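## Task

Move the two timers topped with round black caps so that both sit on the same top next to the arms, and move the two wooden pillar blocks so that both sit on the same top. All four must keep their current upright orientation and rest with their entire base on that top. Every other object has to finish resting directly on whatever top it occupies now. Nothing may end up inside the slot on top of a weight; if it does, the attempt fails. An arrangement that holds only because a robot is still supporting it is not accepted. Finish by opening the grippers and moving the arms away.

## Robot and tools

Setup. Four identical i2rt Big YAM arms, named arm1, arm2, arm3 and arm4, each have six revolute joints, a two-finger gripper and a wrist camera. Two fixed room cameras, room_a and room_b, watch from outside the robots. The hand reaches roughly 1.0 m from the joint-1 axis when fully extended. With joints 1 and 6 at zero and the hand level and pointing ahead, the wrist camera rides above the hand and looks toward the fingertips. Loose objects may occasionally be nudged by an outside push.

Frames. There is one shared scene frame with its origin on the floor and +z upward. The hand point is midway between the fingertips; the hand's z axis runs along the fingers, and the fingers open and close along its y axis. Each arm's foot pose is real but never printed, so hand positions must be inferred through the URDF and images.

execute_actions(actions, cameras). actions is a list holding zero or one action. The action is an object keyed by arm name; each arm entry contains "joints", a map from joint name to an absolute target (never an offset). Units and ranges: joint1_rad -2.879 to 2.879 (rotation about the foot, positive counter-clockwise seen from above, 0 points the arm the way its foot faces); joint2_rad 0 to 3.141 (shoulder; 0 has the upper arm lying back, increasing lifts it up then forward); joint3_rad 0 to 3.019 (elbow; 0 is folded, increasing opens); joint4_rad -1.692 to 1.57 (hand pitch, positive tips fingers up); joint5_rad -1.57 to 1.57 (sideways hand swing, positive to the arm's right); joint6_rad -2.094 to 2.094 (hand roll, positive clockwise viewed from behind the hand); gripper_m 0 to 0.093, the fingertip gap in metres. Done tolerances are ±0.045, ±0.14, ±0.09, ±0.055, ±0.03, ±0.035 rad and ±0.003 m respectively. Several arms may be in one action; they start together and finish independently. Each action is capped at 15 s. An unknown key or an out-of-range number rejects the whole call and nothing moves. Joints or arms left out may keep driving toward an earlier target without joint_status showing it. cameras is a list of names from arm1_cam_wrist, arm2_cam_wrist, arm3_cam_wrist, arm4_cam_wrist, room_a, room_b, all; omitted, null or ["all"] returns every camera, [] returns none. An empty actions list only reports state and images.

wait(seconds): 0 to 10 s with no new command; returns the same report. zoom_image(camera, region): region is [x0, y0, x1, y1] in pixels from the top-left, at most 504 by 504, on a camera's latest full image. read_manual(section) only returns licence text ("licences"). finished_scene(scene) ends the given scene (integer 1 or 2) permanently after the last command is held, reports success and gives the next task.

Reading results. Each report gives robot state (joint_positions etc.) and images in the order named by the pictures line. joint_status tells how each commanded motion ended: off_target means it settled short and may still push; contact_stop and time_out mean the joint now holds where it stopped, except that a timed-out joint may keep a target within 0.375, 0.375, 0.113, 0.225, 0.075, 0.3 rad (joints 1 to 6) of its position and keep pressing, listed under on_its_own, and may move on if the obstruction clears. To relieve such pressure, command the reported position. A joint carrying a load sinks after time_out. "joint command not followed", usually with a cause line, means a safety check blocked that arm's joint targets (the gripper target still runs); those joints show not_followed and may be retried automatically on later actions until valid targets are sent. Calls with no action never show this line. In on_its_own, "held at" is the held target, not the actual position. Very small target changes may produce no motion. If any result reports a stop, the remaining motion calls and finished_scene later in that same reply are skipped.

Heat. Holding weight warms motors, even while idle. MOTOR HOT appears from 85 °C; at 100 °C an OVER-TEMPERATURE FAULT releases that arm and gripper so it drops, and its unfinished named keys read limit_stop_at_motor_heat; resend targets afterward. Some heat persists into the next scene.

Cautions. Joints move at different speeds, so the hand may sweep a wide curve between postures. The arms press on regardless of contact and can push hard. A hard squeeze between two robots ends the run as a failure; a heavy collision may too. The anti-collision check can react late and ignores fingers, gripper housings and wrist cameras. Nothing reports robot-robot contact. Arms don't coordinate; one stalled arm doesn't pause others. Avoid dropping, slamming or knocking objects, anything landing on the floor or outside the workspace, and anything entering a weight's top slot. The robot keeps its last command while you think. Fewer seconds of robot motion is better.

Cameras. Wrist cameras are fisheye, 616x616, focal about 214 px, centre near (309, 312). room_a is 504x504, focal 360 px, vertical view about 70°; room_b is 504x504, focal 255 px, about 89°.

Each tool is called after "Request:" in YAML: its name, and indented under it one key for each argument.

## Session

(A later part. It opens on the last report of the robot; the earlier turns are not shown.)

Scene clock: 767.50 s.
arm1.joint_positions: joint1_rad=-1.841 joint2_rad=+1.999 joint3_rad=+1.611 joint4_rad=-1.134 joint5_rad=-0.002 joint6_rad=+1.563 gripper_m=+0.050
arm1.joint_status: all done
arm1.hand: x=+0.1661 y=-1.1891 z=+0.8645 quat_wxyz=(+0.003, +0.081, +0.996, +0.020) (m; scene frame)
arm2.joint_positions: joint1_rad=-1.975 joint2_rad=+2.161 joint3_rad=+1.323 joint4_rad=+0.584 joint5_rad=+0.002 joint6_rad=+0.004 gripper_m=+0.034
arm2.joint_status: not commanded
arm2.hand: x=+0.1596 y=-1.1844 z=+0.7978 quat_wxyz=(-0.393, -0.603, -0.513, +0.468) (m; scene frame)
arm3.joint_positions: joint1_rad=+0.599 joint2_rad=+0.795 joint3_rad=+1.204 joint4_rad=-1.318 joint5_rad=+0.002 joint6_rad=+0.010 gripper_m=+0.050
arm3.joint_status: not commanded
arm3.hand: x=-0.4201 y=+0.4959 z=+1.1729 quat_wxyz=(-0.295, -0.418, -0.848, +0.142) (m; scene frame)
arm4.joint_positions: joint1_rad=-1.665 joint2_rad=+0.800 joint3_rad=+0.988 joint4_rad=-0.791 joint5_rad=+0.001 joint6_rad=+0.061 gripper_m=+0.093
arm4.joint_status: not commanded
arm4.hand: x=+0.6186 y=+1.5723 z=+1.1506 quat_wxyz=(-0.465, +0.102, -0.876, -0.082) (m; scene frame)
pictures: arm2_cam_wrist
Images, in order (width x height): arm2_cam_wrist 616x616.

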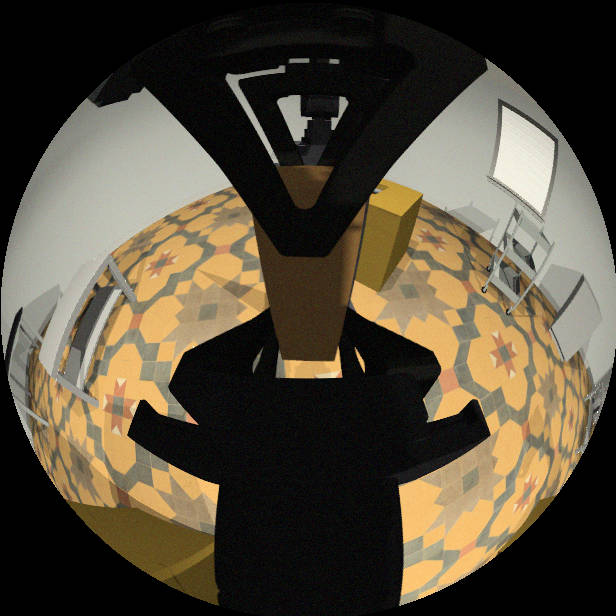

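Request:
execute_actions:
  actions:
    - {"arm1":{"joints":{"joint2_rad":1.5}}}
  cameras: []

Request:
execute_actions:
  actions:
    - {"arm1":{"joints":{"joint2_rad":0.8,"joint3_rad":1.2,"joint6_rad":0}},"arm2":{"joints":{"joint1_rad":-0.5,"joint2_rad":2.36,"joint3_rad":1.085,"joint4_rad":1.085}}}
  cameras: ["arm2_cam_wrist","room_a","room_b"]

Scene clock: 779.30 s.
arm1.joint_positions: joint1_rad=-1.841 joint2_rad=+1.485 joint3_rad=+1.624 joint4_rad=-1.135 joint5_rad=-0.002 joint6_rad=+1.563 gripper_m=+0.050
arm1.joint_status: all done
arm1.hand: x=+0.1586 y=-1.2231 z=+1.1683 quat_wxyz=(+0.026, +0.077, +0.957, +0.278) (m; scene frame)
arm2.joint_positions: joint1_rad=-1.975 joint2_rad=+2.161 joint3_rad=+1.323 joint4_rad=+0.584 joint5_rad=+0.002 joint6_rad=+0.004 gripper_m=+0.034
arm2.joint_status: not commanded
arm2.hand: x=+0.1596 y=-1.1844 z=+0.7978 quat_wxyz=(-0.393, -0.603, -0.513, +0.468) (m; scene frame)
arm3.joint_positions: joint1_rad=+0.599 joint2_rad=+0.795 joint3_rad=+1.204 joint4_rad=-1.318 joint5_rad=+0.002 joint6_rad=+0.010 gripper_m=+0.050
arm3.joint_status: not commanded
arm3.hand: x=-0.4201 y=+0.4959 z=+1.1729 quat_wxyz=(-0.295, -0.418, -0.848, +0.142) (m; scene frame)
arm4.joint_positions: joint1_rad=-1.665 joint2_rad=+0.800 joint3_rad=+0.988 joint4_rad=-0.791 joint5_rad=+0.001 joint6_rad=+0.061 gripper_m=+0.093
arm4.joint_status: not commanded
arm4.hand: x=+0.6186 y=+1.5723 z=+1.1506 quat_wxyz=(-0.465, +0.102, -0.876, -0.082) (m; scene frame)
pictures: none
No camera images: the call's "cameras" was empty. Leave "cameras" out to get every camera's image.

Scene clock: 781.47 s.
arm1.joint_positions: joint1_rad=-1.841 joint2_rad=+0.790 joint3_rad=+1.198 joint4_rad=-1.137 joint5_rad=-0.002 joint6_rad=+0.007 gripper_m=+0.050
arm1.joint_status: all done
arm1.hand: x=+0.1188 y=-1.4507 z=+1.2447 quat_wxyz=(+0.310, -0.588, +0.701, +0.261) (m; scene frame)
arm2.joint_positions: joint1_rad=-0.490 joint2_rad=+2.354 joint3_rad=+1.085 joint4_rad=+1.069 joint5_rad=-0.002 joint6_rad=+0.004 gripper_m=+0.034
arm2.joint_status: all done
arm2.hand: x=+0.9566 y=-0.5824 z=+0.6683 quat_wxyz=(-0.624, -0.098, -0.771, +0.075) (m; scene frame)
arm3.joint_positions: joint1_rad=+0.599 joint2_rad=+0.795 joint3_rad=+1.204 joint4_rad=-1.318 joint5_rad=+0.002 joint6_rad=+0.010 gripper_m=+0.050
arm3.joint_status: not commanded
arm3.hand: x=-0.4201 y=+0.4959 z=+1.1729 quat_wxyz=(-0.295, -0.418, -0.848, +0.142) (m; scene frame)
arm4.joint_positions: joint1_rad=-1.665 joint2_rad=+0.800 joint3_rad=+0.988 joint4_rad=-0.791 joint5_rad=+0.001 joint6_rad=+0.061 gripper_m=+0.093
arm4.joint_status: not commanded
arm4.hand: x=+0.6186 y=+1.5723 z=+1.1506 quat_wxyz=(-0.465, +0.102, -0.876, -0.082) (m; scene frame)
pictures: arm2_cam_wrist, room_a, room_b
Images, in order (width x height): arm2_cam_wrist 616x616, room_a 504x504, room_b 504x504.

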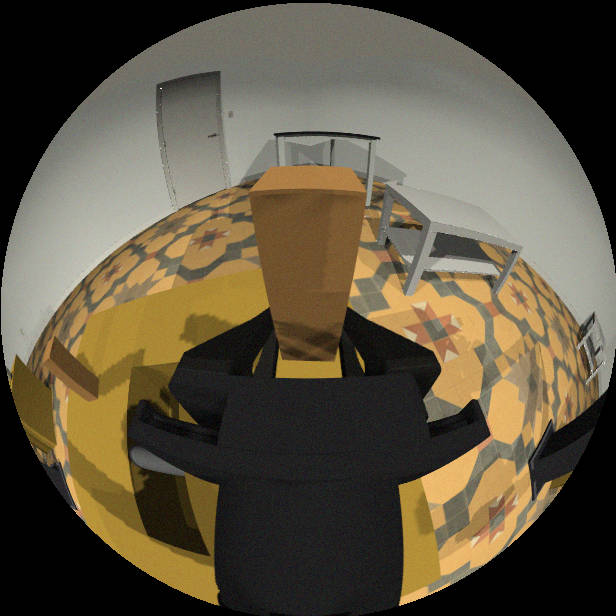

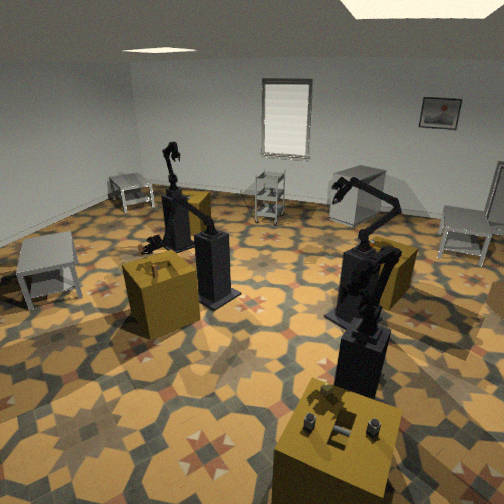

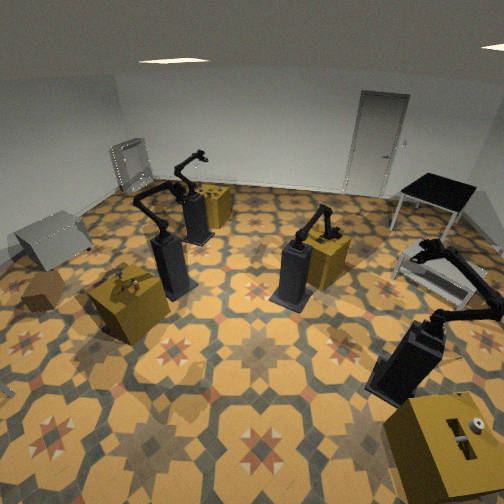

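Request:
execute_actions:
  actions:
    - {"arm2":{"joints":{"joint1_rad":-0.455,"joint2_rad":2.5,"joint3_rad":1.165,"joint4_rad":1.185}}}
  cameras: ["arm2_cam_wrist"]

Scene clock: 791.77 s.
arm1.joint_positions: joint1_rad=-1.841 joint2_rad=+0.790 joint3_rad=+1.198 joint4_rad=-1.137 joint5_rad=-0.002 joint6_rad=+0.007 gripper_m=+0.050
arm1.joint_status: not commanded
arm1.hand: x=+0.1188 y=-1.4507 z=+1.2447 quat_wxyz=(+0.310, -0.588, +0.701, +0.261) (m; scene frame)
arm2.joint_positions: joint1_rad=-0.459 joint2_rad=+2.508 joint3_rad=+1.151 joint4_rad=+1.164 joint5_rad=-0.001 joint6_rad=+0.004 gripper_m=+0.034
arm2.joint_status: all done
arm2.hand: x=+0.9590 y=-0.5613 z=+0.6110 quat_wxyz=(-0.628, -0.087, -0.770, +0.066) (m; scene frame)
arm3.joint_positions: joint1_rad=+0.599 joint2_rad=+0.795 joint3_rad=+1.204 joint4_rad=-1.318 joint5_rad=+0.002 joint6_rad=+0.010 gripper_m=+0.050
arm3.joint_status: not commanded
arm3.hand: x=-0.4201 y=+0.4959 z=+1.1729 quat_wxyz=(-0.295, -0.418, -0.848, +0.142) (m; scene frame)
arm4.joint_positions: joint1_rad=-1.665 joint2_rad=+0.800 joint3_rad=+0.988 joint4_rad=-0.791 joint5_rad=+0.001 joint6_rad=+0.061 gripper_m=+0.093
arm4.joint_status: not commanded
arm4.hand: x=+0.6186 y=+1.5723 z=+1.1506 quat_wxyz=(-0.465, +0.102, -0.876, -0.082) (m; scene frame)
pictures: arm2_cam_wrist
Images, in order (width x height): arm2_cam_wrist 616x616.

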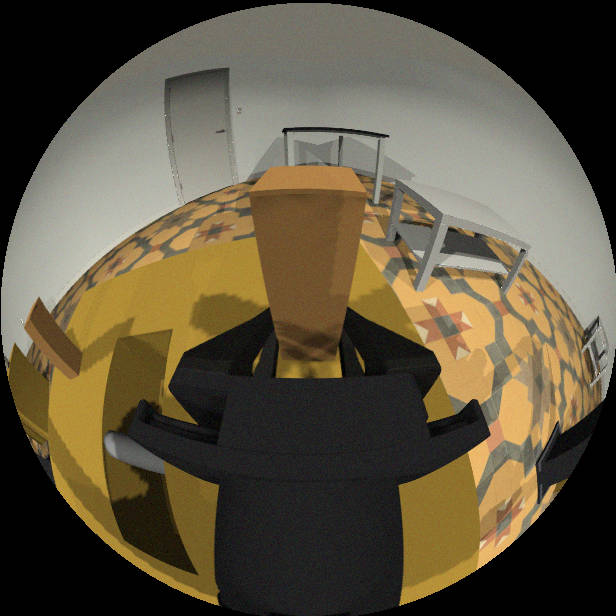

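Request:
execute_actions:
  actions:
    - {"arm2":{"joints":{"joint2_rad":2.54,"joint4_rad":1.215}}}
  cameras: []

Scene clock: 797.23 s.
arm1.joint_positions: joint1_rad=-1.841 joint2_rad=+0.790 joint3_rad=+1.198 joint4_rad=-1.137 joint5_rad=-0.002 joint6_rad=+0.007 gripper_m=+0.050
arm1.joint_status: not commanded
arm1.hand: x=+0.1188 y=-1.4507 z=+1.2447 quat_wxyz=(+0.310, -0.588, +0.701, +0.261) (m; scene frame)
arm2.joint_positions: joint1_rad=-0.459 joint2_rad=+2.529 joint3_rad=+1.151 joint4_rad=+1.192 joint5_rad=-0.001 joint6_rad=+0.004 gripper_m=+0.034
arm2.joint_status: all done
arm2.hand: x=+0.9549 y=-0.5604 z=+0.6037 quat_wxyz=(-0.631, -0.086, -0.768, +0.066) (m; scene frame)
arm3.joint_positions: joint1_rad=+0.599 joint2_rad=+0.795 joint3_rad=+1.204 joint4_rad=-1.318 joint5_rad=+0.002 joint6_rad=+0.010 gripper_m=+0.050
arm3.joint_status: not commanded
arm3.hand: x=-0.4201 y=+0.4959 z=+1.1729 quat_wxyz=(-0.295, -0.418, -0.848, +0.142) (m; scene frame)
arm4.joint_positions: joint1_rad=-1.665 joint2_rad=+0.800 joint3_rad=+0.988 joint4_rad=-0.791 joint5_rad=+0.001 joint6_rad=+0.061 gripper_m=+0.093
arm4.joint_status: not commanded
arm4.hand: x=+0.6186 y=+1.5723 z=+1.1506 quat_wxyz=(-0.465, +0.102, -0.876, -0.082) (m; scene frame)
pictures: none
No camera images: the call's "cameras" was empty. Leave "cameras" out to get every camera's image.

Request:
execute_actions:
  actions:
    - {"arm2":{"joints":{"joint2_rad":2.565}}}
  cameras: ["arm2_cam_wrist"]

Scene clock: 804.73 s.
arm1.joint_positions: joint1_rad=-1.841 joint2_rad=+0.790 joint3_rad=+1.198 joint4_rad=-1.137 joint5_rad=-0.002 joint6_rad=+0.007 gripper_m=+0.050
arm1.joint_status: not commanded
arm1.hand: x=+0.1188 y=-1.4507 z=+1.2447 quat_wxyz=(+0.310, -0.588, +0.701, +0.261) (m; scene frame)
arm2.joint_positions: joint1_rad=-0.459 joint2_rad=+2.538 joint3_rad=+1.151 joint4_rad=+1.202 joint5_rad=-0.001 joint6_rad=+0.004 gripper_m=+0.034
arm2.joint_status: all done
arm2.hand: x=+0.9531 y=-0.5600 z=+0.6003 quat_wxyz=(-0.631, -0.086, -0.768, +0.066) (m; scene frame)
arm3.joint_positions: joint1_rad=+0.599 joint2_rad=+0.795 joint3_rad=+1.204 joint4_rad=-1.318 joint5_rad=+0.002 joint6_rad=+0.010 gripper_m=+0.050
arm3.joint_status: not commanded
arm3.hand: x=-0.4201 y=+0.4959 z=+1.1729 quat_wxyz=(-0.295, -0.418, -0.848, +0.142) (m; scene frame)
arm4.joint_positions: joint1_rad=-1.665 joint2_rad=+0.800 joint3_rad=+0.988 joint4_rad=-0.791 joint5_rad=+0.001 joint6_rad=+0.061 gripper_m=+0.093
arm4.joint_status: not commanded
arm4.hand: x=+0.6186 y=+1.5723 z=+1.1506 quat_wxyz=(-0.465, +0.102, -0.876, -0.082) (m; scene frame)
pictures: arm2_cam_wrist
Images, in order (width x height): arm2_cam_wrist 616x616.

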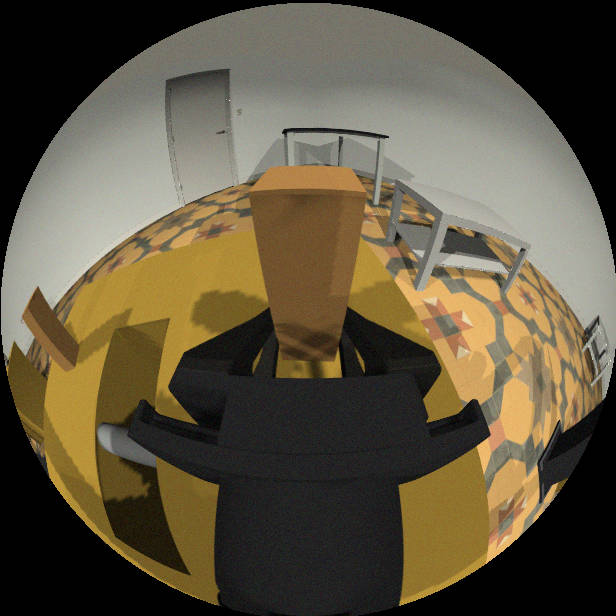

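Contact.

Request:
execute_actions:
  actions:
    - {"arm2":{"joints":{"joint2_rad":2.53,"gripper_m":0.085}}}
  cameras: []

Request:
execute_actions:
  actions:
    - {"arm2":{"joints":{"joint2_rad":1.6,"joint3_rad":0.7}}}

Scene clock: 811.17 s.
arm1.joint_positions: joint1_rad=-1.841 joint2_rad=+0.790 joint3_rad=+1.198 joint4_rad=-1.137 joint5_rad=-0.002 joint6_rad=+0.007 gripper_m=+0.050
arm1.joint_status: not commanded
arm1.hand: x=+0.1188 y=-1.4507 z=+1.2447 quat_wxyz=(+0.310, -0.588, +0.701, +0.261) (m; scene frame)
arm2.joint_positions: joint1_rad=-0.459 joint2_rad=+2.538 joint3_rad=+1.151 joint4_rad=+1.202 joint5_rad=-0.001 joint6_rad=+0.004 gripper_m=+0.085
arm2.joint_status: all done
arm2.hand: x=+0.9531 y=-0.5600 z=+0.6003 quat_wxyz=(-0.631, -0.086, -0.768, +0.066) (m; scene frame)
arm3.joint_positions: joint1_rad=+0.599 joint2_rad=+0.795 joint3_rad=+1.204 joint4_rad=-1.318 joint5_rad=+0.002 joint6_rad=+0.010 gripper_m=+0.050
arm3.joint_status: not commanded
arm3.hand: x=-0.4201 y=+0.4959 z=+1.1729 quat_wxyz=(-0.295, -0.418, -0.848, +0.142) (m; scene frame)
arm4.joint_positions: joint1_rad=-1.665 joint2_rad=+0.800 joint3_rad=+0.988 joint4_rad=-0.791 joint5_rad=+0.001 joint6_rad=+0.061 gripper_m=+0.093
arm4.joint_status: not commanded
arm4.hand: x=+0.6186 y=+1.5723 z=+1.1506 quat_wxyz=(-0.465, +0.102, -0.876, -0.082) (m; scene frame)
pictures: none
No camera images: the call's "cameras" was empty. Leave "cameras" out to get every camera's image.

Scene clock: 812.77 s.
arm1.joint_positions: joint1_rad=-1.841 joint2_rad=+0.790 joint3_rad=+1.198 joint4_rad=-1.137 joint5_rad=-0.002 joint6_rad=+0.007 gripper_m=+0.050
arm1.joint_status: not commanded
arm1.hand: x=+0.1188 y=-1.4507 z=+1.2447 quat_wxyz=(+0.310, -0.588, +0.701, +0.261) (m; scene frame)
arm2.joint_positions: joint1_rad=-0.459 joint2_rad=+1.593 joint3_rad=+0.702 joint4_rad=+1.207 joint5_rad=-0.001 joint6_rad=+0.004 gripper_m=+0.085
arm2.joint_status: all done
arm2.hand: x=+0.8482 y=-0.5377 z=+1.0193 quat_wxyz=(-0.802, -0.066, -0.588, +0.085) (m; scene frame)
arm3.joint_positions: joint1_rad=+0.599 joint2_rad=+0.795 joint3_rad=+1.204 joint4_rad=-1.318 joint5_rad=+0.002 joint6_rad=+0.010 gripper_m=+0.050
arm3.joint_status: not commanded
arm3.hand: x=-0.4201 y=+0.4959 z=+1.1729 quat_wxyz=(-0.295, -0.418, -0.848, +0.142) (m; scene frame)
arm4.joint_positions: joint1_rad=-1.665 joint2_rad=+0.800 joint3_rad=+0.988 joint4_rad=-0.791 joint5_rad=+0.001 joint6_rad=+0.061 gripper_m=+0.093
arm4.joint_status: not commanded
arm4.hand: x=+0.6186 y=+1.5723 z=+1.1506 quat_wxyz=(-0.465, +0.102, -0.876, -0.082) (m; scene frame)
pictures: arm1_cam_wrist, arm2_cam_wrist, arm3_cam_wrist, arm4_cam_wrist, room_a, room_b
Images, in order (width x height): arm1_cam_wrist 616x616, arm2_cam_wrist 616x616, arm3_cam_wrist 616x616, arm4_cam_wrist 616x616, room_a 504x504, room_b 504x504.

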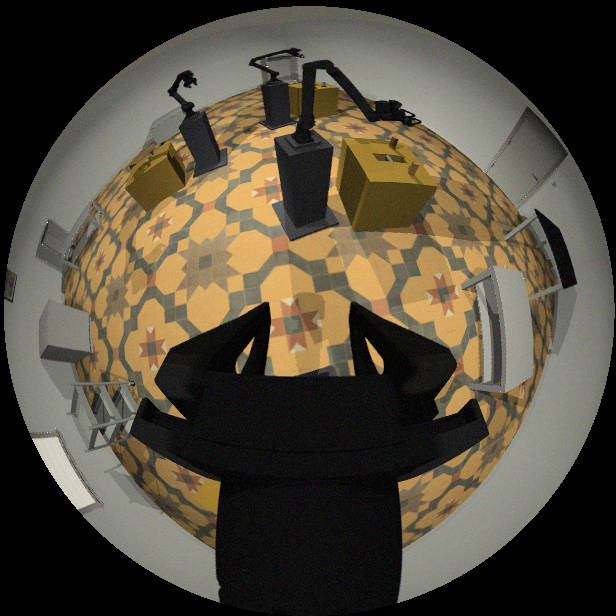

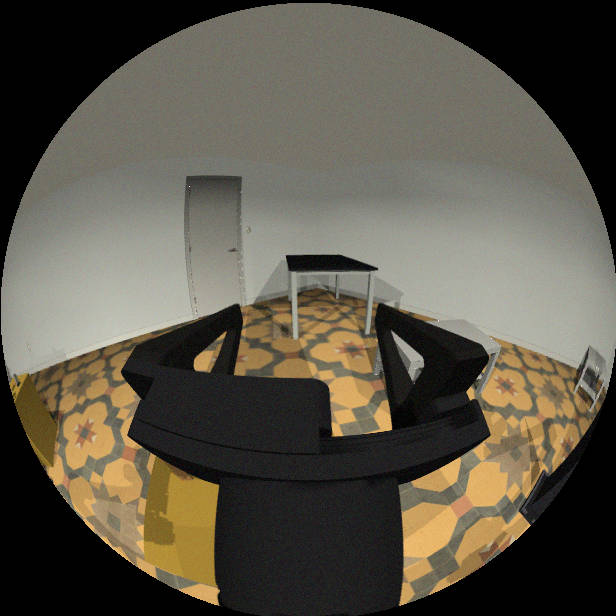

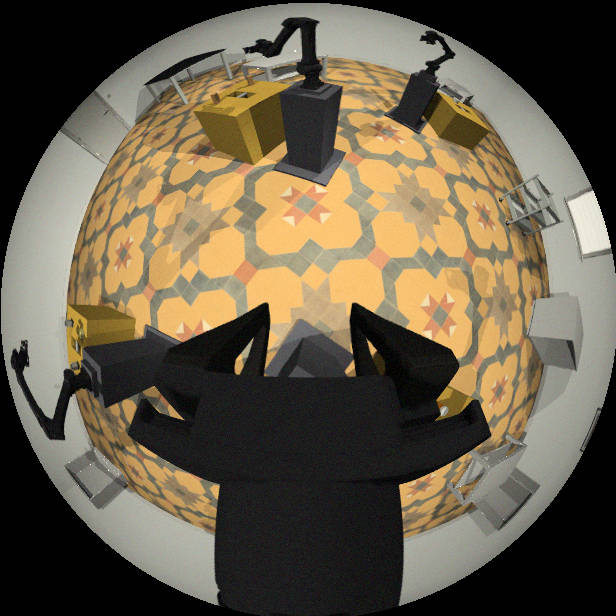

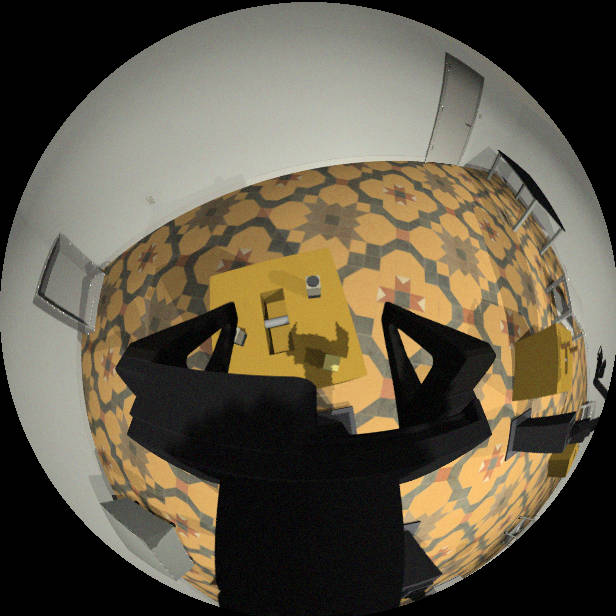

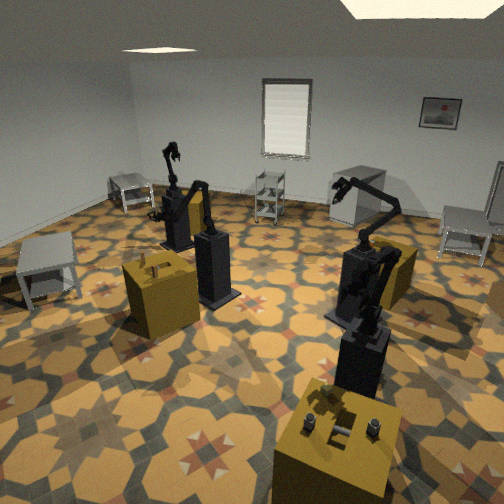

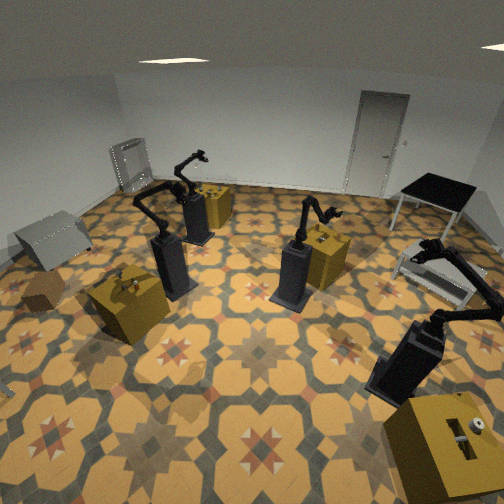

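Request:
finished_scene:
  scene: 1

The scene is finished: the task was done.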